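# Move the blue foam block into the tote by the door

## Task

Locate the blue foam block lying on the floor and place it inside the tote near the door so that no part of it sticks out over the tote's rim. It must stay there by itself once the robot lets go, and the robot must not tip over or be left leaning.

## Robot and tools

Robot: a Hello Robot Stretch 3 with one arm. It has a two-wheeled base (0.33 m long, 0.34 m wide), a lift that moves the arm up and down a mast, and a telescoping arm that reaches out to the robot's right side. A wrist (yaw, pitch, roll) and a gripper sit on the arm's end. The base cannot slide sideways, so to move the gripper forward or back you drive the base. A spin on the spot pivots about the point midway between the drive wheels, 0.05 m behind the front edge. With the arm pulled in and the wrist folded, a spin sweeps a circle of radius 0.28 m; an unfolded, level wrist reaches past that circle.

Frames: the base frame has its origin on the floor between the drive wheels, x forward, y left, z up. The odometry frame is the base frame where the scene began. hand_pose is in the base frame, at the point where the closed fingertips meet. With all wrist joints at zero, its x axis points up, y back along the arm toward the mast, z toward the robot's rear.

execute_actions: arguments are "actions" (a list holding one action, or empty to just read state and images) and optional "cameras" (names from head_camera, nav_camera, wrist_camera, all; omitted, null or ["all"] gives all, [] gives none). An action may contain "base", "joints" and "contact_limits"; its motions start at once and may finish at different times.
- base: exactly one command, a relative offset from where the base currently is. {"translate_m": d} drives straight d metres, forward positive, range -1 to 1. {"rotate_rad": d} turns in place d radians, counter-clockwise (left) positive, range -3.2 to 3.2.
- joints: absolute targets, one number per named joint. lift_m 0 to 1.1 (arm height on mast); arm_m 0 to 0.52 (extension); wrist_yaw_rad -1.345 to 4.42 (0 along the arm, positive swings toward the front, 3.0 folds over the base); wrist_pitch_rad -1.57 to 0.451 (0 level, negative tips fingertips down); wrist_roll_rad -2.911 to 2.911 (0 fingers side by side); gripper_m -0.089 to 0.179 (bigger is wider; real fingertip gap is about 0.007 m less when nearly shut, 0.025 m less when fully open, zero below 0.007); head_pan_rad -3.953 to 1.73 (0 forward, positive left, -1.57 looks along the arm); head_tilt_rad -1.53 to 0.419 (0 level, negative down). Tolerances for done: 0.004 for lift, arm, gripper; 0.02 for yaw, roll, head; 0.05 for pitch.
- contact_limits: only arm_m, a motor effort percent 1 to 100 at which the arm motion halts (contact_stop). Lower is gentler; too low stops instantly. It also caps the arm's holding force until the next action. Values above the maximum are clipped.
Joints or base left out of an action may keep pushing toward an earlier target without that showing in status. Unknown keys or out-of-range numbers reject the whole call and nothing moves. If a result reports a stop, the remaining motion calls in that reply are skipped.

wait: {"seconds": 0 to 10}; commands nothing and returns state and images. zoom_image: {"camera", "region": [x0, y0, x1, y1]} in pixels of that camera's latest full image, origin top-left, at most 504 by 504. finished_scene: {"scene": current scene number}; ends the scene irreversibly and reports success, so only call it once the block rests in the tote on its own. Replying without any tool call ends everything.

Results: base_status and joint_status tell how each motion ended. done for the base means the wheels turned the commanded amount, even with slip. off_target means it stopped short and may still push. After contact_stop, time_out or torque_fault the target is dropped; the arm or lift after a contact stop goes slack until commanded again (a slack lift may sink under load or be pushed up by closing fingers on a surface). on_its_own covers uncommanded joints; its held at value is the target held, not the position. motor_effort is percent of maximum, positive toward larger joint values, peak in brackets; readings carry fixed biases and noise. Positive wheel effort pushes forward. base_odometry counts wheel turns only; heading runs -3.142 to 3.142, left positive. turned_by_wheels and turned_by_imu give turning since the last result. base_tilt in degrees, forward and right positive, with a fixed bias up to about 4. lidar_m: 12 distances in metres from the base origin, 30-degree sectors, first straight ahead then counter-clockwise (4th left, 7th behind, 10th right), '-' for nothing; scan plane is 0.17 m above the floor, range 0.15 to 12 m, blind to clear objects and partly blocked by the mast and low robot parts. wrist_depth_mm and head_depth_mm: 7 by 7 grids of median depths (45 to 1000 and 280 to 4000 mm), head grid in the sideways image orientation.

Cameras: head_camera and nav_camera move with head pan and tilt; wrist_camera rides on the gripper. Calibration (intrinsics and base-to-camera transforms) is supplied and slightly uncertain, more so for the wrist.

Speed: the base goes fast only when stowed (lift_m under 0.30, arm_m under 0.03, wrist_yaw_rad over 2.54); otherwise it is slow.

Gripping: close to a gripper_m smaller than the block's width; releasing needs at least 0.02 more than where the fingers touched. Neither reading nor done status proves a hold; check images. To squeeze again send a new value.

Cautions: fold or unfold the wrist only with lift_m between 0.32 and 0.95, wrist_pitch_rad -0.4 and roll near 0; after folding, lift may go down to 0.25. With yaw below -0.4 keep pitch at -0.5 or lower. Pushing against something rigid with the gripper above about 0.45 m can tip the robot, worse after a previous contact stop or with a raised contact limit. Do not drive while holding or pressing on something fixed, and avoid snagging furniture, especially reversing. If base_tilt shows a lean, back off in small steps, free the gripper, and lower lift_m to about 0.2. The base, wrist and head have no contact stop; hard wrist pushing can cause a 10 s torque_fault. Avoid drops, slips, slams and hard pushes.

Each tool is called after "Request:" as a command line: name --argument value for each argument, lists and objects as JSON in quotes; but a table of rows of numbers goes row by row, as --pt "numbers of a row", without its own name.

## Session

Request:
execute_actions --actions '[]'

Scene clock: 0.00 s.
base_odometry: x=+0.000 y=+0.000 heading=+0.000 (m, m, rad; odometry frame)
turned_by_wheels: +0.000 (rad since the last result)
turned_by_imu: +0.000 (rad since the last result)
base_tilt: forward=-0.3 right=+0.1 (deg)
lidar_m: 1.56 1.33 1.02 1.00 1.06 1.53 1.89 0.98 0.76 0.74 0.78 1.13
head_depth_mm: 1787 1790 1786 1774 1773 1770 1755 / 1799 1794 1791 1769 1777 1775 1761 / 1793 1792 1800 1783 1751 1736 1729 / 1813 1810 1801 1792 1748 1742 1740 / 1813 1823 1808 1812 1751 1748 1747 / 1772 1824 1819 1822 1760 1751 1756 / 1754 1826 1829 1816 1747 1648 1612
base_status: not commanded
joint_positions: lift_m=+0.542 arm_m=-0.001 wrist_yaw_rad=+2.965 wrist_pitch_rad=-0.632 wrist_roll_rad=+0.002 gripper_m=+0.037 head_pan_rad=-0.020 head_tilt_rad=+0.016
joint_status: not commanded
motor_effort: left_wheel=-1 right_wheel=+0 lift_m=+20 arm_m=+0 wrist_yaw_rad=+0 wrist_pitch_rad=+2 wrist_roll_rad=+0 gripper_m=-1 head_pan_rad=+0 head_tilt_rad=+2 (%)
hand_pose: x=+0.0125 y=+0.0461 z=+0.5104 quat_wxyz=(+0.278, +0.689, +0.160, +0.650) (m; base frame)
wrist_depth_mm: 943 - 992 - - - - / - - - - - - - / - - - - - - - / 898 917 940 924 948 971 - / 781 791 825 810 855 818 815 / 685 708 - 718 713 743 744 / 625 634 - 653 629 678 655
pictures: head_camera (sideways: a quarter turn clockwise sets it upright), nav_camera (sideways: a quarter turn counterclockwise sets it upright), wrist_camera
camera_calibration (this result's frames):
head_camera: T_world_to_cam=[[0.0309332, 0.0430776, -0.998593, 1.31484], [0.052591, 0.997617, 0.0446646, -0.0562854], [0.998137, -0.0538987, 0.0285939, -0.0868282], [0, 0, 0, 1]] pos_world=[0.0489543, -0.0051689, 1.31799]
nav_camera: T_world_to_cam=[[-0.0287323, -0.0445323, 0.998595, -1.25788], [-0.0503886, -0.997672, -0.045941, 0.111482], [0.998316, -0.0516378, 0.0264215, -0.0738986], [0, 0, 0, 1]] pos_world=[0.0432498, 0.0513899, 1.26319]
wrist_camera: T_world_to_cam=[[0.984578, -0.171923, 0.0323936, -0.0280949], [-0.0957997, -0.684753, -0.722452, 0.440429], [0.146388, 0.708206, -0.690662, 0.479519], [0, 0, 0, 1]] pos_world=[-0.0003412, -0.0428433, 0.650285]
Images, in order (width x height): head_camera 896x504, nav_camera 672x504, wrist_camera 644x364.

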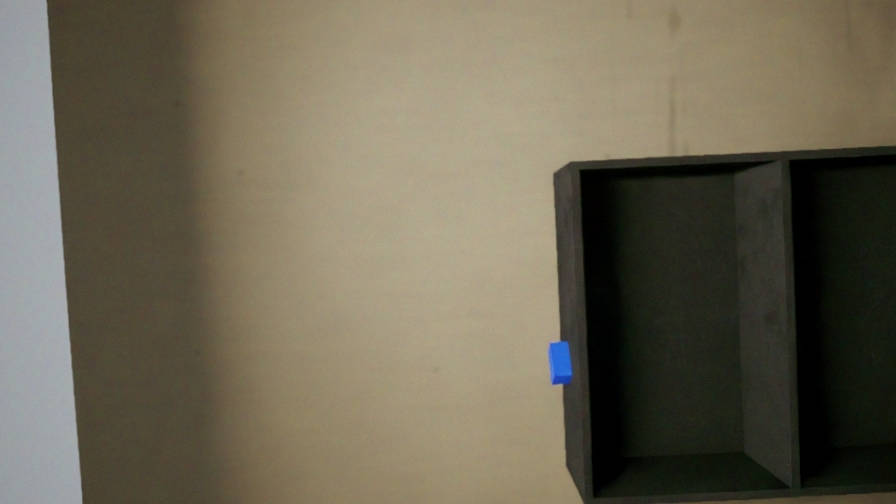

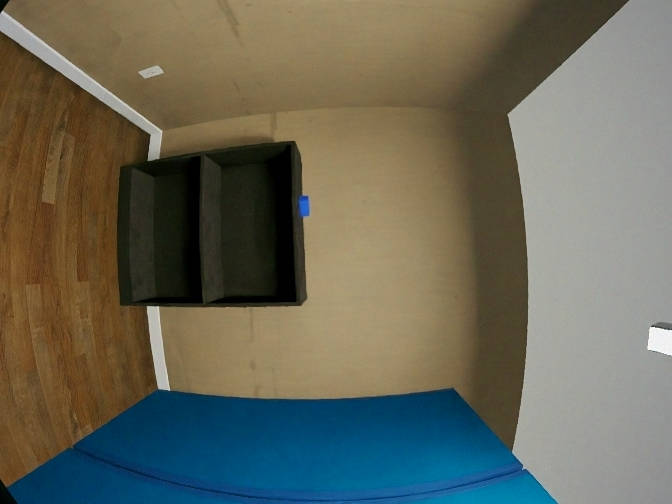

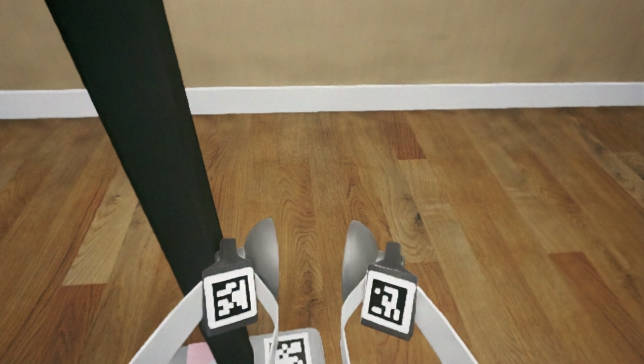

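Request:
execute_actions --actions '[{"base":{"rotate_rad":0.18},"joints":{"lift_m":0.29,"wrist_pitch_rad":-0.4,"wrist_yaw_rad":2.65,"head_pan_rad":-3.0,"head_tilt_rad":-0.75}}]' --cameras '["head_camera","nav_camera"]'

Scene clock: 10.10 s.
base_odometry: x=+0.000 y=+0.000 heading=+0.180 (m, m, rad; odometry frame)
turned_by_wheels: +0.180 (rad since the last result)
turned_by_imu: +0.180 (rad since the last result)
base_tilt: forward=-0.4 right=+0.1 (deg)
lidar_m: 1.69 1.16 1.00 1.00 1.15 1.90 1.89 0.87 0.74 0.74 0.85 1.45
head_depth_mm: 1558 1744 1974 1868 1545 1314 1143 / 1624 1833 2073 1887 1559 1323 1152 / 1690 1906 2155 1896 1551 1320 1173 / 1756 1968 2220 1899 1559 1323 1149 / 1810 2076 2282 1894 1555 1330 1151 / 1877 2159 2352 1792 1524 1322 1152 / 1909 1088 1153 1244 1339 1329 1153
base_status: done
joint_positions: lift_m=+0.290 arm_m=-0.001 wrist_yaw_rad=+2.652 wrist_pitch_rad=-0.421 wrist_roll_rad=+0.002 gripper_m=+0.037 head_pan_rad=-2.993 head_tilt_rad=-0.740
joint_status: all done
motor_effort: left_wheel=-2(7) right_wheel=+2(7) lift_m=+16(17) arm_m=+0(0) wrist_yaw_rad=-1(2) wrist_pitch_rad=+5(5) wrist_roll_rad=+0(0) gripper_m=+0(0) head_pan_rad=-2(35) head_tilt_rad=-4(30) (%)
hand_pose: x=+0.0841 y=+0.0542 z=+0.3023 quat_wxyz=(+0.311, +0.707, -0.024, +0.634) (m; base frame)
wrist_depth_mm: 828 867 891 - - - - / 904 929 992 - - - - / 939 948 - - - - - / 769 760 786 820 814 827 867 / 617 629 660 633 652 662 668 / 522 526 - 540 543 555 561 / 471 463 459 466 449 471 474
pictures: head_camera (sideways: a quarter turn clockwise sets it upright), nav_camera (sideways: a quarter turn counterclockwise sets it upright)
camera_calibration (this result's frames):
head_camera: T_world_to_cam=[[0.662721, 0.0551666, -0.746831, 0.982322], [0.0939835, -0.995525, 0.0098619, -0.0112005], [-0.742945, -0.0767255, -0.66494, 0.826369], [0, 0, 0, 1]] pos_world=[-0.0360065, -0.00193816, 1.28322]
nav_camera: T_world_to_cam=[[-0.664535, -0.0540115, 0.745303, -0.923341], [-0.0947033, 0.99543, -0.0123024, 0.0679281], [-0.741232, -0.078758, -0.666613, 0.838636], [0, 0, 0, 1]] pos_world=[0.014464, -0.0514394, 1.24805]
Images, in order (width x height): head_camera 896x504, nav_camera 672x504.

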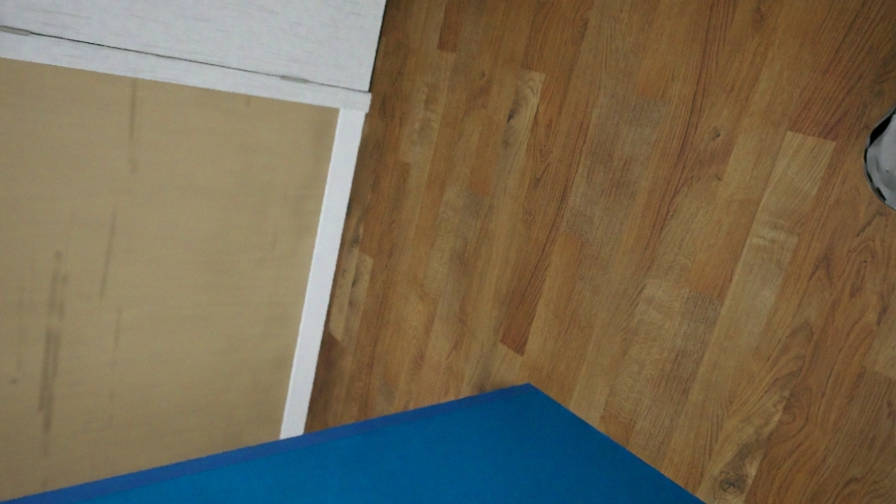

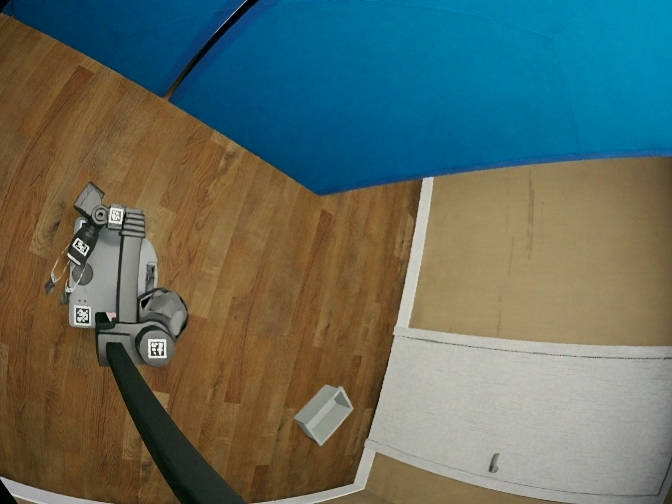

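Request:
execute_actions --actions '[{"base":{"translate_m":-1.0},"joints":{"head_pan_rad":-2.2,"head_tilt_rad":-0.75}}]' --cameras '["head_camera","nav_camera"]'

Scene clock: 21.60 s.
base_odometry: x=-0.984 y=-0.179 heading=+0.180 (m, m, rad; odometry frame)
turned_by_wheels: +0.000 (rad since the last result)
turned_by_imu: +0.001 (rad since the last result)
base_tilt: forward=-0.4 right=+0.2 (deg)
lidar_m: 2.55 1.45 1.25 1.25 1.08 0.91 0.94 1.08 1.85 0.49 0.57 0.97
head_depth_mm: 1200 1293 1408 1536 1549 1320 1137 / 1388 1511 1665 1784 1561 1318 1146 / 1627 1807 2027 1882 1551 1328 1147 / 1972 2277 2328 1902 1552 1317 1155 / 2531 2877 2420 1898 1558 1325 1156 / 3009 3251 2416 1908 1561 1269 1090 / 2924 3162 2439 1901 694 788 996
base_status: done
joint_positions: lift_m=+0.290 arm_m=-0.001 wrist_yaw_rad=+2.652 wrist_pitch_rad=-0.420 wrist_roll_rad=+0.002 gripper_m=+0.037 head_pan_rad=-2.207 head_tilt_rad=-0.741
joint_status: all done
motor_effort: left_wheel=-2(9) right_wheel=+1(5) lift_m=+16(16) arm_m=+0(0) wrist_yaw_rad=-1(2) wrist_pitch_rad=+5(5) wrist_roll_rad=+0(0) gripper_m=+0(1) head_pan_rad=+3(33) head_tilt_rad=-4(1) (%)
hand_pose: x=+0.0842 y=+0.0542 z=+0.3024 quat_wxyz=(+0.311, +0.707, -0.025, +0.634) (m; base frame)
wrist_depth_mm: - - - - - - - / - - - - - - - / 768 - - - - - - / 617 719 795 795 825 826 838 / 587 633 658 657 658 676 679 / 521 533 - 537 555 556 562 / 451 466 460 455 457 469 481
pictures: head_camera (sideways: a quarter turn clockwise sets it upright), nav_camera (sideways: a quarter turn counterclockwise sets it upright)
camera_calibration (this result's frames):
head_camera: T_world_to_cam=[[0.429779, 0.508273, -0.74629, 0.983038], [0.770631, -0.637206, 0.00981738, -0.0152701], [-0.470551, -0.579334, -0.665548, 0.825498], [0, 0, 0, 1]] pos_world=[-0.0222827, -0.0311426, 1.28319]
nav_camera: T_world_to_cam=[[-0.431877, -0.508738, 0.74476, -0.924054], [-0.771071, 0.636631, -0.0122585, 0.0719967], [-0.467901, -0.579557, -0.667219, 0.837758], [0, 0, 0, 1]] pos_world=[0.0484248, -0.0304079, 1.24805]
Images, in order (width x height): head_camera 896x504, nav_camera 672x504.

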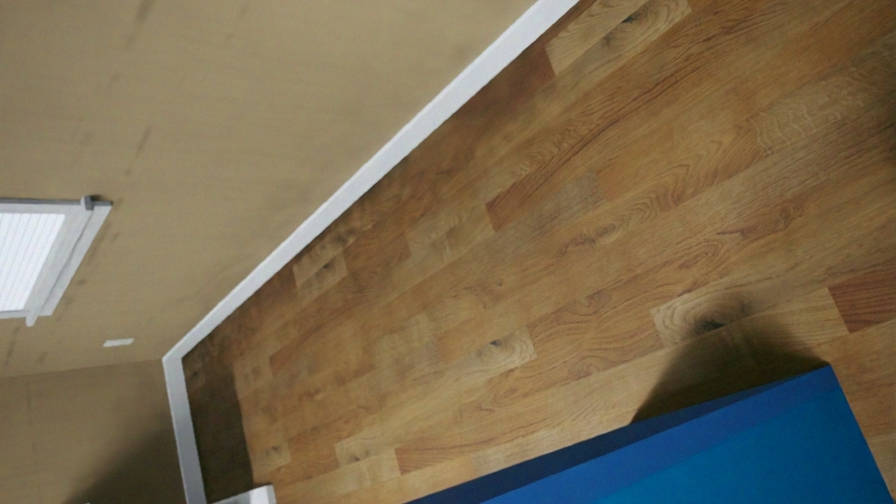

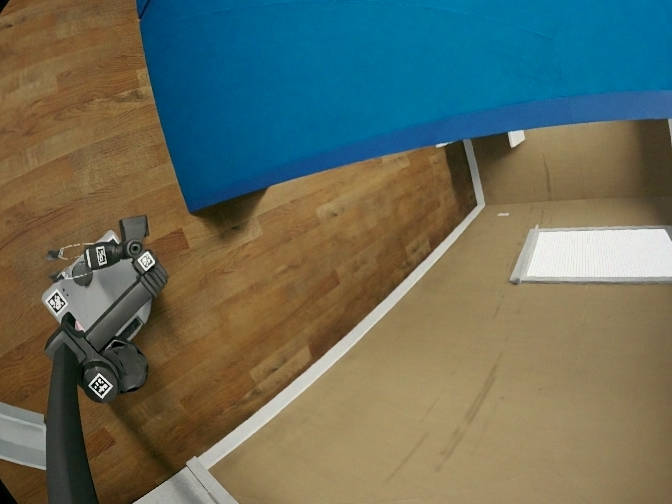

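Request:
execute_actions --actions '[{"base":{"rotate_rad":-2.34},"joints":{"head_pan_rad":0.3,"head_tilt_rad":-1.0}}]' --cameras '["nav_camera"]'

Scene clock: 27.70 s.
base_odometry: x=-0.984 y=-0.179 heading=-2.160 (m, m, rad; odometry frame)
turned_by_wheels: -2.340 (rad since the last result)
turned_by_imu: -2.334 (rad since the last result)
base_tilt: forward=-0.3 right=+0.1 (deg)
lidar_m: 1.35 0.49 0.51 0.71 2.03 1.74 1.29 1.25 1.27 0.95 0.91 0.98
head_depth_mm: 1578 1696 1698 1520 1345 1207 1093 / 1931 1956 1741 1511 1337 1212 1088 / 2338 2035 1732 1519 1341 1211 1097 / 2476 2036 1743 1513 1354 1206 1107 / 2484 2047 1757 1521 1321 1209 1107 / 2477 2053 1162 806 1037 1209 1091 / 673 501 578 726 969 1209 1090
base_status: done
joint_positions: lift_m=+0.290 arm_m=-0.001 wrist_yaw_rad=+2.652 wrist_pitch_rad=-0.420 wrist_roll_rad=+0.002 gripper_m=+0.037 head_pan_rad=+0.293 head_tilt_rad=-0.988
joint_status: all done
motor_effort: left_wheel=+1(10) right_wheel=-2(9) lift_m=+16(16) arm_m=+0(0) wrist_yaw_rad=-1(2) wrist_pitch_rad=+5(5) wrist_roll_rad=+0(0) gripper_m=+0(2) head_pan_rad=+3(34) head_tilt_rad=-5(21) (%)
hand_pose: x=+0.0842 y=+0.0542 z=+0.3024 quat_wxyz=(+0.311, +0.707, -0.025, +0.634) (m; base frame)
wrist_depth_mm: - 792 637 544 466 636 - / - 864 694 571 497 - - / 988 898 737 629 532 - - / 753 786 772 671 581 813 883 / 619 617 662 654 621 662 683 / 516 532 - 534 557 558 556 / 458 472 456 468 451 475 479
pictures: nav_camera (sideways: a quarter turn counterclockwise sets it upright)
camera_calibration (this result's frames):
nav_camera: T_world_to_cam=[[0.805311, 0.195901, 0.55955, -0.690267], [0.235528, -0.971867, 0.00128115, 0.0482276], [0.544059, 0.130758, -0.828795, 1.0417], [0, 0, 0, 1]] pos_world=[-0.0222242, 0.0458849, 1.24953]
Images, in order (width x height): nav_camera 672x504.

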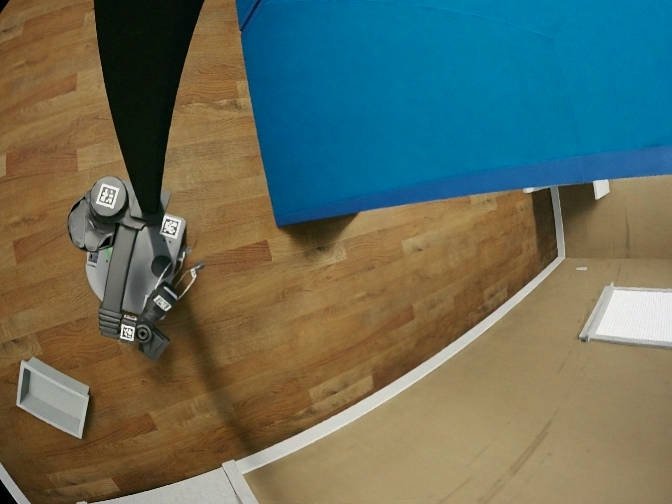

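Request:
execute_actions --actions '[{"base":{"translate_m":1.0},"joints":{"head_pan_rad":1.3,"head_tilt_rad":-0.6}}]' --cameras '["head_camera","nav_camera"]'

Scene clock: 36.17 s.
base_odometry: x=-1.540 y=-1.010 heading=-2.160 (m, m, rad; odometry frame)
turned_by_wheels: +0.000 (rad since the last result)
turned_by_imu: -0.001 (rad since the last result)
base_tilt: forward=-0.3 right=+0.1 (deg)
lidar_m: 0.65 1.86 2.74 3.26 0.52 0.54 2.20 1.61 0.63 0.47 0.45 0.47
head_depth_mm: 2405 2471 2763 2216 1730 1427 1209 / 2566 2624 2919 2208 1733 1435 1216 / 2794 2949 2953 2251 1762 1436 1219 / 3005 3387 3135 2266 1759 1443 1219 / 3362 3755 3147 2256 1770 1446 1218 / 3391 3670 3150 2279 1759 1451 1230 / 3106 3325 3112 2320 1763 1460 1224
base_status: done
joint_positions: lift_m=+0.290 arm_m=-0.001 wrist_yaw_rad=+2.652 wrist_pitch_rad=-0.420 wrist_roll_rad=+0.002 gripper_m=+0.037 head_pan_rad=+1.293 head_tilt_rad=-0.606
joint_status: all done
motor_effort: left_wheel=+1(10) right_wheel=-2(5) lift_m=+16(16) arm_m=+0(0) wrist_yaw_rad=-1(1) wrist_pitch_rad=+5(5) wrist_roll_rad=+0(0) gripper_m=+0(1) head_pan_rad=+3(33) head_tilt_rad=+1(21) (%)
hand_pose: x=+0.0843 y=+0.0542 z=+0.3025 quat_wxyz=(+0.311, +0.707, -0.025, +0.634) (m; base frame)
wrist_depth_mm: - - - - - - - / - - - - - - - / - - - - - - - / 752 767 788 799 832 827 845 / 609 624 659 647 658 661 665 / 520 531 - 536 548 558 561 / 453 466 468 458 456 468 482
pictures: head_camera (sideways: a quarter turn clockwise sets it upright), nav_camera (sideways: a quarter turn counterclockwise sets it upright)
camera_calibration (this result's frames):
head_camera: T_world_to_cam=[[-0.194875, -0.523836, -0.829229, 1.09496], [-0.945659, 0.324711, 0.0171124, -0.0143004], [0.260295, 0.787502, -0.558648, 0.681975], [0, 0, 0, 1]] pos_world=[0.0223428, 0.041168, 1.2892]
nav_camera: T_world_to_cam=[[0.196729, 0.525192, 0.827932, -1.03631], [0.945958, -0.323707, -0.0194332, 0.0708663], [0.257801, 0.787012, -0.560492, 0.694492], [0, 0, 0, 1]] pos_world=[-0.0422054, 0.0206268, 1.24863]
Images, in order (width x height): head_camera 896x504, nav_camera 672x504.

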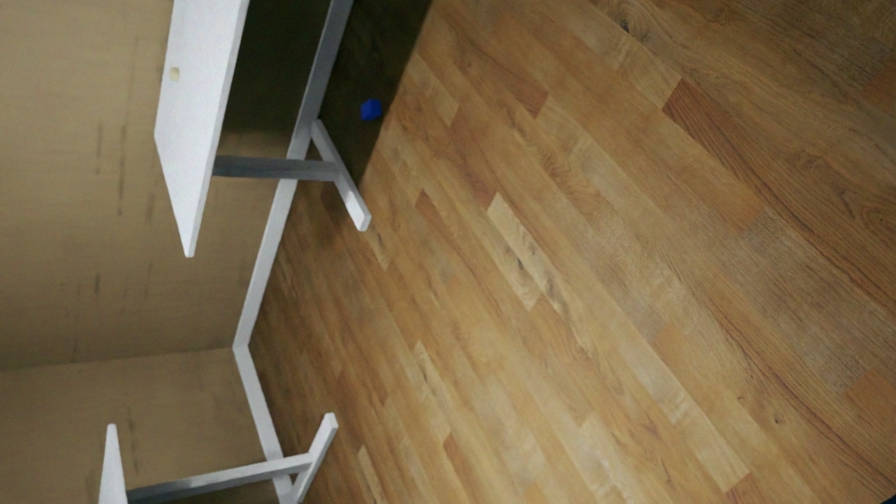

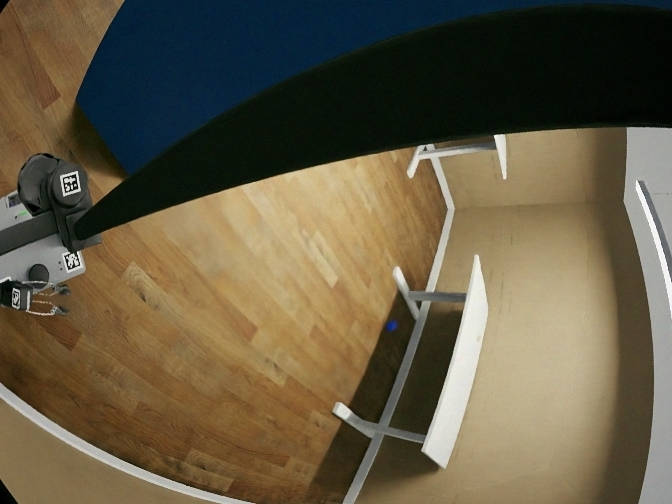

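Request:
execute_actions --actions '[{"base":{"rotate_rad":1.04},"joints":{"head_pan_rad":0.0,"head_tilt_rad":-0.7}}]' --cameras '[]'

Request:
execute_actions --actions '[{"base":{"translate_m":1.0}}]' --cameras '["head_camera","nav_camera"]'

Scene clock: 43.60 s.
base_odometry: x=-1.540 y=-1.010 heading=-1.120 (m, m, rad; odometry frame)
turned_by_wheels: +1.040 (rad since the last result)
turned_by_imu: +1.037 (rad since the last result)
base_tilt: forward=-0.3 right=+0.2 (deg)
lidar_m: 2.74 3.28 0.52 0.54 2.20 1.67 0.64 0.47 0.45 0.47 0.64 1.76
head_depth_mm: 2235 2034 2489 1979 1609 1355 1170 / 2282 2539 2612 1990 1617 1356 1168 / 2412 2723 2623 2014 1626 1369 1168 / 2506 2867 2628 1991 1627 1365 1175 / 2619 2994 2607 2020 1634 1373 1172 / 2788 3219 2647 2031 1629 1371 1176 / 3017 3413 2640 2018 1637 1367 1188
base_status: done
joint_positions: lift_m=+0.290 arm_m=-0.001 wrist_yaw_rad=+2.652 wrist_pitch_rad=-0.420 wrist_roll_rad=+0.002 gripper_m=+0.037 head_pan_rad=+0.007 head_tilt_rad=-0.691
joint_status: all done
motor_effort: left_wheel=-2(8) right_wheel=+2(10) lift_m=+16(16) arm_m=-1(0) wrist_yaw_rad=-2(1) wrist_pitch_rad=+5(5) wrist_roll_rad=-1(0) gripper_m=-1(0) head_pan_rad=-2(35) head_tilt_rad=-3(12) (%)
hand_pose: x=+0.0843 y=+0.0542 z=+0.3025 quat_wxyz=(+0.311, +0.707, -0.025, +0.634) (m; base frame)
wrist_depth_mm: 534 518 511 503 - - - / - 550 542 538 - - - / 984 592 589 601 - - - / 777 660 646 647 811 828 825 / 616 637 671 643 648 672 693 / 521 525 - 536 550 553 556 / 447 462 457 468 458 469 482
pictures: none
No camera images: the call's "cameras" was empty. Leave "cameras" out to get every camera's image.

Scene clock: 48.63 s.
base_odometry: x=-1.104 y=-1.910 heading=-1.120 (m, m, rad; odometry frame)
turned_by_wheels: +0.000 (rad since the last result)
turned_by_imu: -0.001 (rad since the last result)
base_tilt: forward=-0.3 right=+0.2 (deg)
lidar_m: 1.75 2.46 2.44 1.20 1.26 0.79 1.35 0.99 0.95 0.99 1.35 1.32
head_depth_mm: 1488 1562 1146 1950 1609 1349 1163 / 1560 1636 1214 1995 1626 1353 1172 / 1621 1677 1263 2000 1612 1361 1166 / 1712 1671 1343 2001 1631 1356 1173 / 1799 1700 1966 2016 1633 1369 1167 / 1901 1721 2412 1977 1627 1373 1179 / 2034 2219 2535 2004 1643 1369 1184
base_status: done
joint_positions: lift_m=+0.290 arm_m=-0.001 wrist_yaw_rad=+2.651 wrist_pitch_rad=-0.420 wrist_roll_rad=+0.002 gripper_m=+0.037 head_pan_rad=+0.007 head_tilt_rad=-0.692
joint_status: not commanded
motor_effort: left_wheel=-2(7) right_wheel=+1(10) lift_m=+16(16) arm_m=+0(0) wrist_yaw_rad=-1(2) wrist_pitch_rad=+5(5) wrist_roll_rad=+0(0) gripper_m=+0(0) head_pan_rad=-2(3) head_tilt_rad=-4(4) (%)
hand_pose: x=+0.0843 y=+0.0542 z=+0.3025 quat_wxyz=(+0.311, +0.707, -0.025, +0.634) (m; base frame)
wrist_depth_mm: - - - - - - - / - - - - - - - / 987 - - - - - - / 755 776 772 801 830 831 857 / 621 622 655 649 671 673 678 / 530 534 - 533 548 548 567 / 447 460 452 472 457 477 473
pictures: head_camera (sideways: a quarter turn clockwise sets it upright), nav_camera (sideways: a quarter turn counterclockwise sets it upright)
camera_calibration (this result's frames):
head_camera: T_world_to_cam=[[-0.626961, 0.0393116, -0.778058, 1.03089], [0.0471237, 0.998811, 0.0124927, -0.0143404], [0.777624, -0.0288326, -0.628068, 0.76913], [0, 0, 0, 1]] pos_world=[0.04891, -0.00402658, 1.28534]
nav_camera: T_world_to_cam=[[0.628665, -0.0407108, 0.77661, -0.972036], [-0.0462805, -0.998817, -0.0148952, 0.0710091], [0.776298, -0.0265778, -0.629806, 0.781501], [0, 0, 0, 1]] pos_world=[0.00769402, 0.0521233, 1.24814]
Images, in order (width x height): head_camera 896x504, nav_camera 672x504.

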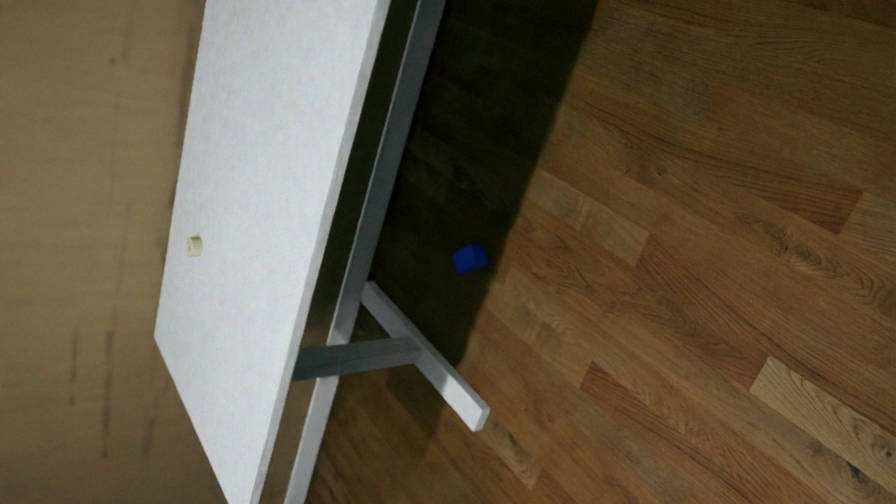

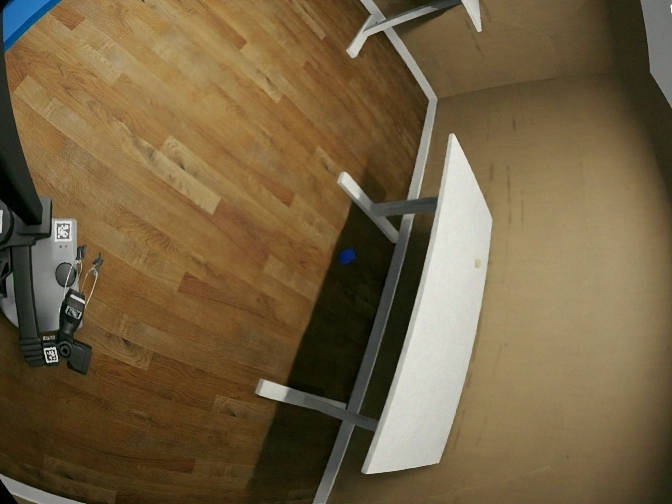

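Request:
zoom_image --camera "head_camera" --region '[430, 225, 510, 295]'

Region (430, 225, 510, 295) of head_camera's 896x504 image, scaled by 6.300, with more detail than that image has; it fills the top 441 rows of this view, and the rest is white.

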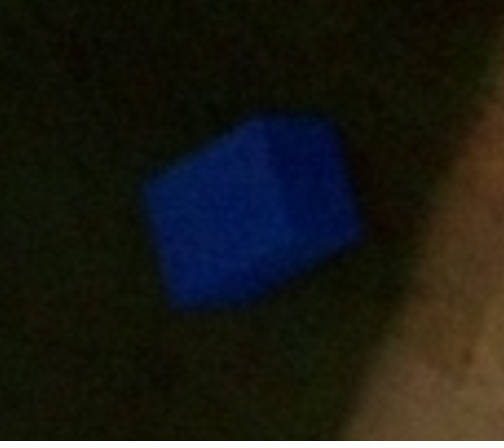

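Request:
execute_actions --actions '[{"base":{"translate_m":0.85},"joints":{"head_tilt_rad":-1.1}}]' --cameras '["head_camera"]'

Scene clock: 63.93 s.
base_odometry: x=-0.734 y=-2.676 heading=-1.120 (m, m, rad; odometry frame)
turned_by_wheels: +0.000 (rad since the last result)
turned_by_imu: -0.001 (rad since the last result)
base_tilt: forward=-0.4 right=+0.1 (deg)
lidar_m: 0.97 0.91 1.94 2.34 1.61 1.58 1.97 1.43 1.38 1.43 0.78 1.05
head_depth_mm: 905 783 692 620 571 1181 1089 / 905 784 694 622 587 1187 1118 / 904 784 693 620 1261 1182 - / 902 785 691 622 1296 1185 - / 901 783 692 638 1294 1184 - / 901 783 694 1366 1295 1181 1097 / 902 784 692 1390 1297 1183 1087
base_status: done
joint_positions: lift_m=+0.290 arm_m=-0.001 wrist_yaw_rad=+2.651 wrist_pitch_rad=-0.420 wrist_roll_rad=+0.002 gripper_m=+0.037 head_pan_rad=+0.007 head_tilt_rad=-1.087
joint_status: all done
motor_effort: left_wheel=-1(6) right_wheel=+1(8) lift_m=+16(16) arm_m=+0(0) wrist_yaw_rad=-1(2) wrist_pitch_rad=+5(5) wrist_roll_rad=+0(0) gripper_m=+0(1) head_pan_rad=-2(2) head_tilt_rad=-5(24) (%)
hand_pose: x=+0.0843 y=+0.0542 z=+0.3025 quat_wxyz=(+0.311, +0.707, -0.025, +0.634) (m; base frame)
wrist_depth_mm: - - - - - - - / - - - - - - 715 / 995 - - - - - 778 / 755 783 778 800 817 793 802 / 622 634 650 650 650 670 677 / 522 525 - 529 554 557 551 / 458 463 461 461 449 481 480
pictures: head_camera (sideways: a quarter turn clockwise sets it upright)
camera_calibration (this result's frames):
head_camera: T_world_to_cam=[[-0.878029, 0.037699, -0.47712, 0.640307], [0.0479232, 0.998808, -0.00927207, 0.0139909], [0.476201, -0.0310063, -0.878789, 1.09699], [0, 0, 0, 1]] pos_world=[0.0391507, -0.0040997, 1.26965]
Images, in order (width x height): head_camera 896x504.

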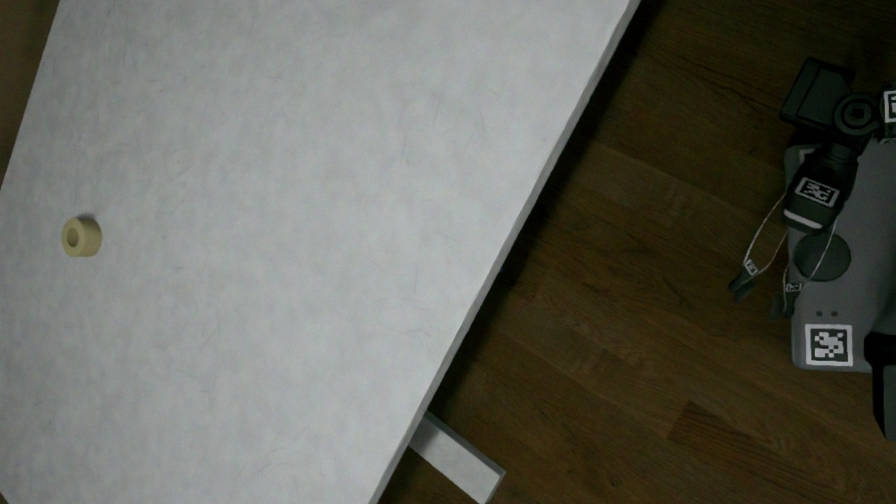

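Request:
execute_actions --actions '[{"base":{"rotate_rad":1.56},"joints":{"lift_m":0.325,"wrist_yaw_rad":0.33,"arm_m":0.27,"head_pan_rad":-1.57}}]' --cameras '["nav_camera"]'

Request:
execute_actions --actions '[{"joints":{"lift_m":0.24,"arm_m":0.44,"wrist_pitch_rad":-1.3,"gripper_m":0.14}}]' --cameras '["wrist_camera"]'

Scene clock: 71.43 s.
base_odometry: x=-0.734 y=-2.676 heading=+0.440 (m, m, rad; odometry frame)
turned_by_wheels: +1.560 (rad since the last result)
turned_by_imu: +1.561 (rad since the last result)
base_tilt: forward=-0.3 right=+0.1 (deg)
lidar_m: 2.34 1.61 1.58 1.58 1.44 1.38 1.42 0.78 1.05 1.09 0.91 1.94
head_depth_mm: 905 786 693 621 578 1182 1114 / 901 784 692 621 1241 1200 - / 902 782 693 619 1259 - - / 904 781 691 625 1296 1212 - / 899 782 691 646 1289 1186 1090 / 901 783 692 1383 1292 1183 1095 / 901 780 690 1390 1291 1183 1087
base_status: done
joint_positions: lift_m=+0.325 arm_m=+0.270 wrist_yaw_rad=+0.331 wrist_pitch_rad=-0.420 wrist_roll_rad=+0.002 gripper_m=+0.037 head_pan_rad=-1.563 head_tilt_rad=-1.087
joint_status: all done
motor_effort: left_wheel=-2(9) right_wheel=+1(8) lift_m=+24(24) arm_m=+2(4) wrist_yaw_rad=-1(4) wrist_pitch_rad=+5(5) wrist_roll_rad=+0(0) gripper_m=-1(0) head_pan_rad=-2(35) head_tilt_rad=-5(6) (%)
hand_pose: x=+0.0514 y=-0.6268 z=+0.3371 quat_wxyz=(+0.706, +0.259, -0.658, -0.032) (m; base frame)
wrist_depth_mm: - - 424 831 642 530 449 / - - 446 898 682 566 469 / - - 479 945 726 593 493 / 845 840 525 840 754 624 512 / 658 679 585 670 704 633 530 / 548 521 - 576 589 596 544 / 452 479 491 497 494 514 511
pictures: nav_camera (sideways: a quarter turn counterclockwise sets it upright)
camera_calibration (this result's frames):
nav_camera: T_world_to_cam=[[-0.0383712, -0.879098, 0.475094, -0.575101], [-0.998861, 0.0472371, 0.00673239, 0.048661], [-0.0283605, -0.474295, -0.879909, 1.11162], [0, 0, 0, 1]] pos_world=[0.0580644, 0.019368, 1.25103]
Images, in order (width x height): nav_camera 672x504.

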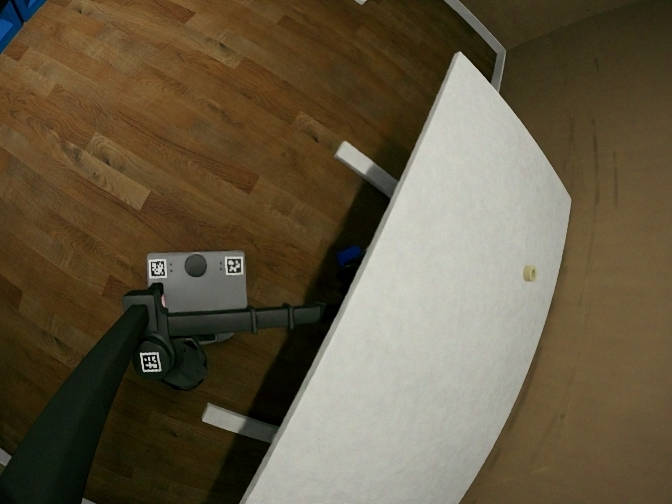

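Scene clock: 73.93 s.
base_odometry: x=-0.734 y=-2.676 heading=+0.440 (m, m, rad; odometry frame)
turned_by_wheels: +0.000 (rad since the last result)
turned_by_imu: +0.000 (rad since the last result)
base_tilt: forward=-0.3 right=+0.1 (deg)
lidar_m: 2.33 1.61 1.58 1.59 1.44 1.38 1.43 0.78 1.05 1.09 0.91 1.95
head_depth_mm: 903 787 694 621 579 1181 1109 / 901 782 692 620 1247 1198 - / 905 782 691 620 1259 - - / 902 785 692 629 1290 1211 - / 900 783 691 650 1292 1179 1088 / 900 779 690 1384 1295 1185 1090 / 903 779 691 1386 1295 1182 1088
base_status: not commanded
joint_positions: lift_m=+0.240 arm_m=+0.440 wrist_yaw_rad=+0.330 wrist_pitch_rad=-1.298 wrist_roll_rad=+0.002 gripper_m=+0.140 head_pan_rad=-1.563 head_tilt_rad=-1.087
joint_status: all done
motor_effort: left_wheel=-2(2) right_wheel=+1(1) lift_m=+16(21) arm_m=+2(1) wrist_yaw_rad=+0(1) wrist_pitch_rad=-1(5) wrist_roll_rad=+0(0) gripper_m=+0(81) head_pan_rad=-2(2) head_tilt_rad=-5(6) (%)
hand_pose: x=-0.0068 y=-0.6281 z=+0.1257 quat_wxyz=(+0.625, +0.514, -0.486, -0.330) (m; base frame)
wrist_depth_mm: 302 307 310 310 315 318 321 / 297 299 302 303 306 310 314 / 291 294 294 297 299 305 304 / 286 287 290 291 295 299 297 / 277 282 281 242 289 289 294 / 275 272 276 277 282 - 286 / - 270 273 273 275 276 283
pictures: wrist_camera
camera_calibration (this result's frames):
wrist_camera: T_world_to_cam=[[-0.938227, -0.345216, 0.0235837, -0.233263], [-0.344992, 0.928007, -0.140653, 0.63715], [0.0266697, -0.1401, -0.989778, 0.198051], [0, 0, 0, 1]] pos_world=[-0.00432442, -0.64406, 0.291145]
Images, in order (width x height): wrist_camera 644x364.

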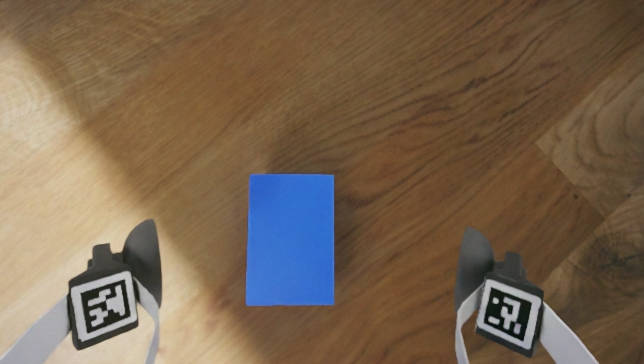

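Request:
execute_actions --actions '[{"base":{"translate_m":0.015},"joints":{"lift_m":0.142,"arm_m":0.444,"gripper_m":0.12}}]' --cameras '["wrist_camera"]'

Scene clock: 79.13 s.
base_odometry: x=-0.720 y=-2.669 heading=+0.440 (m, m, rad; odometry frame)
turned_by_wheels: +0.000 (rad since the last result)
turned_by_imu: +0.000 (rad since the last result)
base_tilt: forward=-0.3 right=+0.1 (deg)
lidar_m: 2.32 1.60 1.60 1.58 1.45 1.39 1.44 0.79 1.06 0.96 0.91 1.93
head_depth_mm: 908 783 692 622 577 1181 1106 / 903 784 690 620 1250 1197 - / 900 785 692 621 1277 - - / 899 783 691 628 1290 1214 - / 898 782 689 648 1296 1183 1090 / 902 780 692 1386 1294 1184 1088 / 899 782 690 1388 1293 1188 1092
base_status: done
joint_positions: lift_m=+0.142 arm_m=+0.444 wrist_yaw_rad=+0.330 wrist_pitch_rad=-1.298 wrist_roll_rad=+0.002 gripper_m=+0.120 head_pan_rad=-1.563 head_tilt_rad=-1.087
joint_status: all done
motor_effort: left_wheel=-3(3) right_wheel=+2(7) lift_m=+16(15) arm_m=+2(4) wrist_yaw_rad=+0(0) wrist_pitch_rad=-1(1) wrist_roll_rad=+0(0) gripper_m=+0(74) head_pan_rad=-2(2) head_tilt_rad=-5(5) (%)
hand_pose: x=-0.0068 y=-0.6320 z=+0.0277 quat_wxyz=(+0.625, +0.514, -0.486, -0.330) (m; base frame)
wrist_depth_mm: 201 203 204 206 208 211 212 / 196 197 200 200 202 205 207 / 192 193 195 198 198 201 202 / 187 189 188 147 194 195 195 / 184 186 185 145 191 191 193 / 181 - 182 141 185 187 189 / - 177 178 138 182 183 185
pictures: wrist_camera
camera_calibration (this result's frames):
wrist_camera: T_world_to_cam=[[-0.938224, -0.345224, 0.0235757, -0.232338], [-0.345008, 0.928055, -0.140296, 0.627012], [0.0265539, -0.139763, -0.989829, 0.100709], [0, 0, 0, 1]] pos_world=[-0.00433469, -0.648035, 0.193129]
Images, in order (width x height): wrist_camera 644x364.

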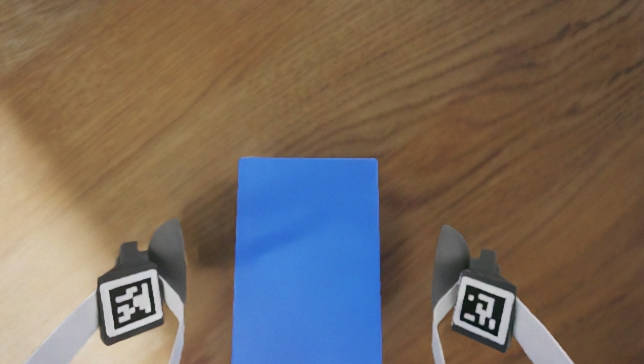

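Request:
execute_actions --actions '[{"joints":{"gripper_m":0.018}}]' --cameras '["wrist_camera"]'

Request:
execute_actions --actions '[{"joints":{"lift_m":0.295,"arm_m":0.27,"wrist_pitch_rad":-0.4}}]' --cameras '["wrist_camera"]'

Scene clock: 89.43 s.
base_odometry: x=-0.720 y=-2.669 heading=+0.440 (m, m, rad; odometry frame)
turned_by_wheels: +0.000 (rad since the last result)
turned_by_imu: +0.000 (rad since the last result)
base_tilt: forward=-0.3 right=+0.2 (deg)
lidar_m: 2.32 1.59 1.60 1.58 1.45 1.39 1.44 0.79 1.06 0.96 0.91 1.93
head_depth_mm: 905 787 694 621 577 1180 1106 / 905 780 692 620 1243 1196 - / 897 784 693 620 1276 - - / 902 784 689 631 1296 1219 - / 902 782 692 650 1292 1183 1089 / 899 781 691 1387 1289 1187 1082 / 898 781 693 1387 1295 1176 1092
base_status: not commanded
joint_positions: lift_m=+0.142 arm_m=+0.444 wrist_yaw_rad=+0.330 wrist_pitch_rad=-1.298 wrist_roll_rad=+0.002 gripper_m=+0.019 head_pan_rad=-1.563 head_tilt_rad=-1.087
joint_status: all done
motor_effort: left_wheel=-2(2) right_wheel=+1(2) lift_m=+16(16) arm_m=+2(3) wrist_yaw_rad=+0(1) wrist_pitch_rad=-1(1) wrist_roll_rad=+0(0) gripper_m=-19(90) head_pan_rad=-2(2) head_tilt_rad=-6(5) (%)
hand_pose: x=-0.0068 y=-0.6320 z=+0.0277 quat_wxyz=(+0.625, +0.514, -0.486, -0.330) (m; base frame)
wrist_depth_mm: 201 201 202 205 206 211 211 / 196 198 199 202 202 205 206 / 191 193 195 195 199 199 203 / 187 189 189 143 194 195 197 / 184 186 140 141 190 192 192 / 181 181 136 137 - 188 190 / 177 178 177 134 182 185 185
pictures: wrist_camera
camera_calibration (this result's frames):
wrist_camera: T_world_to_cam=[[-0.938224, -0.345224, 0.0235757, -0.232338], [-0.345008, 0.928055, -0.140296, 0.627012], [0.026554, -0.139763, -0.989829, 0.100709], [0, 0, 0, 1]] pos_world=[-0.00433469, -0.648035, 0.193129]
Images, in order (width x height): wrist_camera 644x364.

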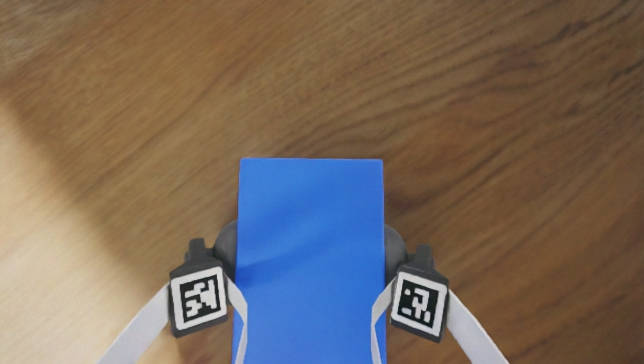

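Scene clock: 91.97 s.
base_odometry: x=-0.720 y=-2.669 heading=+0.440 (m, m, rad; odometry frame)
turned_by_wheels: +0.000 (rad since the last result)
turned_by_imu: +0.000 (rad since the last result)
base_tilt: forward=-0.4 right=+0.3 (deg)
lidar_m: 2.32 1.59 1.60 1.58 1.45 1.39 1.43 0.79 1.06 0.96 0.91 1.93
head_depth_mm: 903 784 692 622 578 1186 1117 / 904 784 689 622 1241 1198 - / 900 782 691 621 1272 - - / 901 781 692 629 1294 1214 - / 900 781 690 647 1295 1185 1087 / 899 783 692 1383 1286 1183 1089 / 901 777 691 1384 1295 1182 1085
base_status: not commanded
joint_positions: lift_m=+0.295 arm_m=+0.270 wrist_yaw_rad=+0.330 wrist_pitch_rad=-0.423 wrist_roll_rad=+0.002 gripper_m=+0.019 head_pan_rad=-1.563 head_tilt_rad=-1.087
joint_status: all done
motor_effort: left_wheel=-2(2) right_wheel=+2(2) lift_m=+24(25) arm_m=-2(3) wrist_yaw_rad=-1(1) wrist_pitch_rad=+6(6) wrist_roll_rad=+0(0) gripper_m=-19(19) head_pan_rad=-3(2) head_tilt_rad=-5(5) (%)
hand_pose: x=+0.0511 y=-0.6269 z=+0.3063 quat_wxyz=(+0.706, +0.260, -0.658, -0.033) (m; base frame)
wrist_depth_mm: - - 411 849 656 540 466 / - - 441 885 690 562 480 / 990 - 477 929 736 585 503 / 767 770 488 143 739 624 520 / 615 639 140 141 663 626 537 / 521 482 137 137 - 565 541 / 426 443 430 134 457 479 486
pictures: wrist_camera
camera_calibration (this result's frames):
wrist_camera: T_world_to_cam=[[-0.946473, -0.321155, 0.032394, -0.170043], [-0.195148, 0.489388, -0.849951, 0.616092], [0.257112, -0.810777, -0.525866, -0.198875], [0, 0, 0, 1]] pos_world=[0.0104212, -0.517361, 0.424575]
Images, in order (width x height): wrist_camera 644x364.

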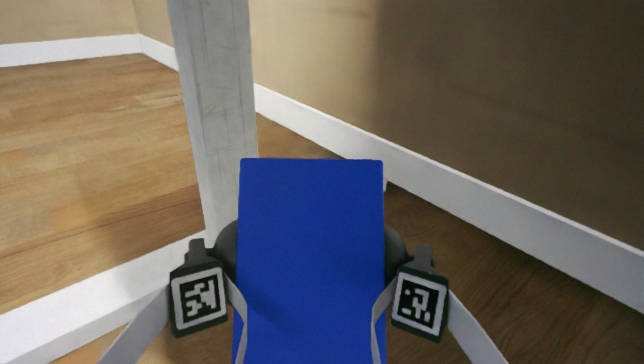

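Request:
execute_actions --actions '[{"base":{"rotate_rad":1.52},"joints":{"wrist_yaw_rad":2.65,"arm_m":0.0,"head_pan_rad":-0.1,"head_tilt_rad":-0.7}}]'

Scene clock: 104.93 s.
base_odometry: x=-0.720 y=-2.669 heading=+1.960 (m, m, rad; odometry frame)
turned_by_wheels: +1.520 (rad since the last result)
turned_by_imu: +1.521 (rad since the last result)
base_tilt: forward=-0.3 right=+0.1 (deg)
lidar_m: 1.58 1.47 1.39 1.43 1.12 1.06 1.08 0.91 1.93 2.32 1.62 1.60
head_depth_mm: 1536 1786 1725 1844 1592 1347 1165 / 1584 1822 2105 1893 1605 1341 1158 / 1363 1691 1764 1907 1600 1352 1167 / 3333 3534 2563 1980 1600 1350 1170 / 2873 3103 2583 1979 1612 1353 1169 / 2376 2539 2513 1982 1618 1357 1175 / 2011 2146 2289 1981 1621 1361 1170
base_status: done
joint_positions: lift_m=+0.295 arm_m=+0.000 wrist_yaw_rad=+2.648 wrist_pitch_rad=-0.423 wrist_roll_rad=+0.002 gripper_m=+0.019 head_pan_rad=-0.107 head_tilt_rad=-0.704
joint_status: all done
motor_effort: left_wheel=-2(9) right_wheel=+2(8) lift_m=+24(24) arm_m=-2(3) wrist_yaw_rad=+1(4) wrist_pitch_rad=+6(6) wrist_roll_rad=+0(1) gripper_m=-18(18) head_pan_rad=+3(35) head_tilt_rad=+0(20) (%)
hand_pose: x=+0.0847 y=+0.0519 z=+0.3064 quat_wxyz=(+0.313, +0.707, -0.025, +0.634) (m; base frame)
wrist_depth_mm: - - - - - - - / - - - - - - - / - - - - - - - / 709 786 710 142 821 836 852 / 616 635 140 140 657 676 686 / 529 530 136 137 - 557 553 / 471 467 134 134 451 479 482
pictures: head_camera (sideways: a quarter turn clockwise sets it upright), nav_camera (sideways: a quarter turn counterclockwise sets it upright), wrist_camera
camera_calibration (this result's frames):
head_camera: T_world_to_cam=[[-0.627803, 0.111357, -0.770366, 1.02087], [0.160542, 0.986958, 0.0118329, -0.0141731], [0.761636, -0.116247, -0.637493, 0.781487], [0, 0, 0, 1]] pos_world=[0.0479708, -0.00884658, 1.2848]
nav_camera: T_world_to_cam=[[0.629319, -0.112939, 0.768897, -0.961986], [-0.159734, -0.987057, -0.0142455, 0.0708551], [0.760554, -0.113854, -0.639214, 0.793836], [0, 0, 0, 1]] pos_world=[0.0129594, 0.0516739, 1.24811]
wrist_camera: T_world_to_cam=[[0.878776, -0.476133, 0.032403, -0.0668025], [-0.226285, -0.475497, -0.850116, 0.343263], [0.420176, 0.73973, -0.525597, 0.248546], [0, 0, 0, 1]] pos_world=[0.0319466, -0.052443, 0.424613]
Images, in order (width x height): head_camera 896x504, nav_camera 672x504, wrist_camera 644x364.

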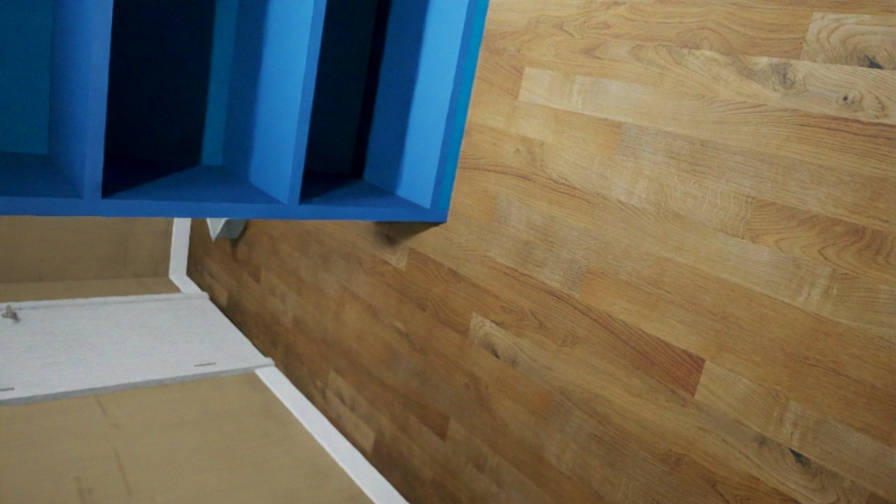

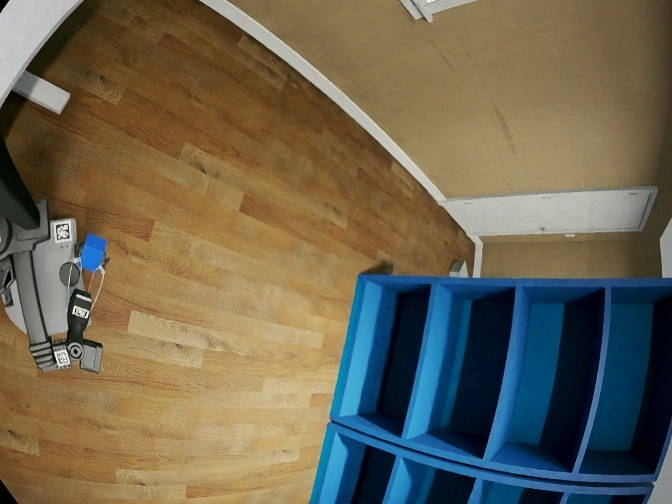

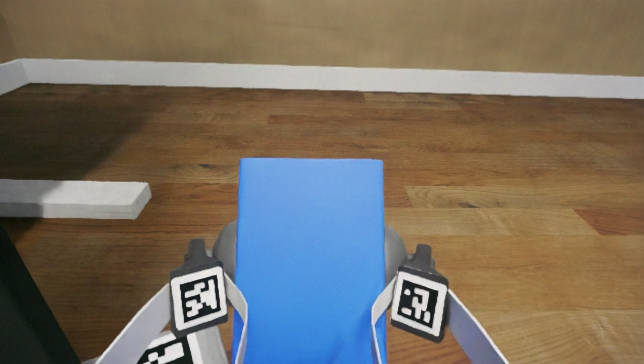

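Request:
execute_actions --actions '[{"base":{"translate_m":1.0},"joints":{"head_pan_rad":-0.4,"head_tilt_rad":-1.05}}]' --cameras '["head_camera"]'

Scene clock: 112.80 s.
base_odometry: x=-1.099 y=-1.744 heading=+1.959 (m, m, rad; odometry frame)
turned_by_wheels: +0.000 (rad since the last result)
turned_by_imu: -0.001 (rad since the last result)
base_tilt: forward=-0.3 right=+0.1 (deg)
lidar_m: 1.45 1.01 0.95 0.97 1.27 1.49 1.89 2.51 2.41 1.09 1.14 0.63
head_depth_mm: 1004 1105 971 1375 1328 1191 1086 / 1004 1114 964 1382 1318 1194 - / 567 1046 949 1384 1320 1196 - / 2249 1878 1622 1441 1316 1195 1122 / 2127 1923 1665 1472 1314 1190 819 / 2190 1911 1670 1467 1315 1197 1089 / 2236 1911 1656 1464 1318 1188 1092
base_status: done
joint_positions: lift_m=+0.295 arm_m=+0.000 wrist_yaw_rad=+2.648 wrist_pitch_rad=-0.422 wrist_roll_rad=+0.002 gripper_m=+0.019 head_pan_rad=-0.393 head_tilt_rad=-1.037
joint_status: all done
motor_effort: left_wheel=-2(6) right_wheel=+2(10) lift_m=+23(24) arm_m=-2(2) wrist_yaw_rad=+2(2) wrist_pitch_rad=+6(6) wrist_roll_rad=+0(0) gripper_m=-18(18) head_pan_rad=-2(21) head_tilt_rad=-5(24) (%)
hand_pose: x=+0.0847 y=+0.0519 z=+0.3064 quat_wxyz=(+0.313, +0.707, -0.025, +0.634) (m; base frame)
wrist_depth_mm: 860 882 889 898 899 900 948 / 972 947 955 - 983 984 - / - 974 999 - - - - / 763 780 727 143 819 841 859 / 622 642 140 140 667 676 691 / 527 526 136 137 - 558 566 / 468 475 134 134 451 478 483
pictures: head_camera (sideways: a quarter turn clockwise sets it upright)
camera_calibration (this result's frames):
head_camera: T_world_to_cam=[[-0.771185, 0.367285, -0.519976, 0.695482], [0.433574, 0.901094, -0.00655233, 0.00809814], [0.466141, -0.230501, -0.854156, 1.06503], [0, 0, 0, 1]] pos_world=[0.0363778, -0.0172457, 1.27139]
Images, in order (width x height): head_camera 896x504.

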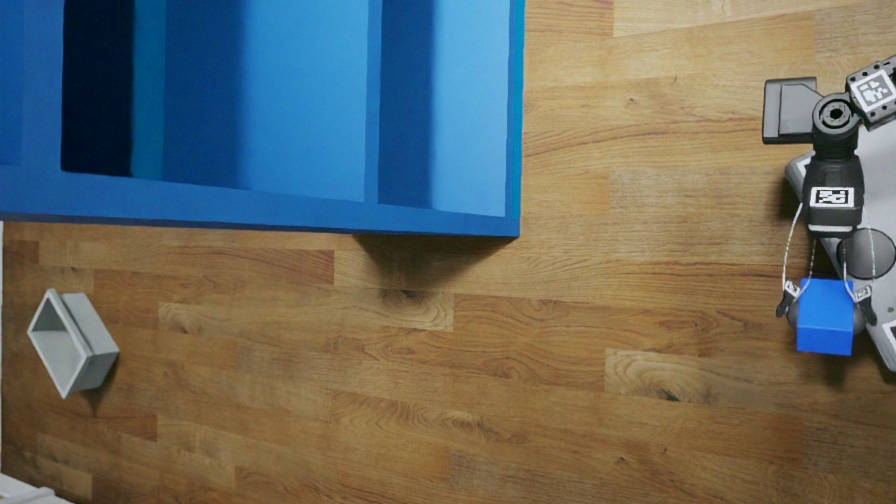

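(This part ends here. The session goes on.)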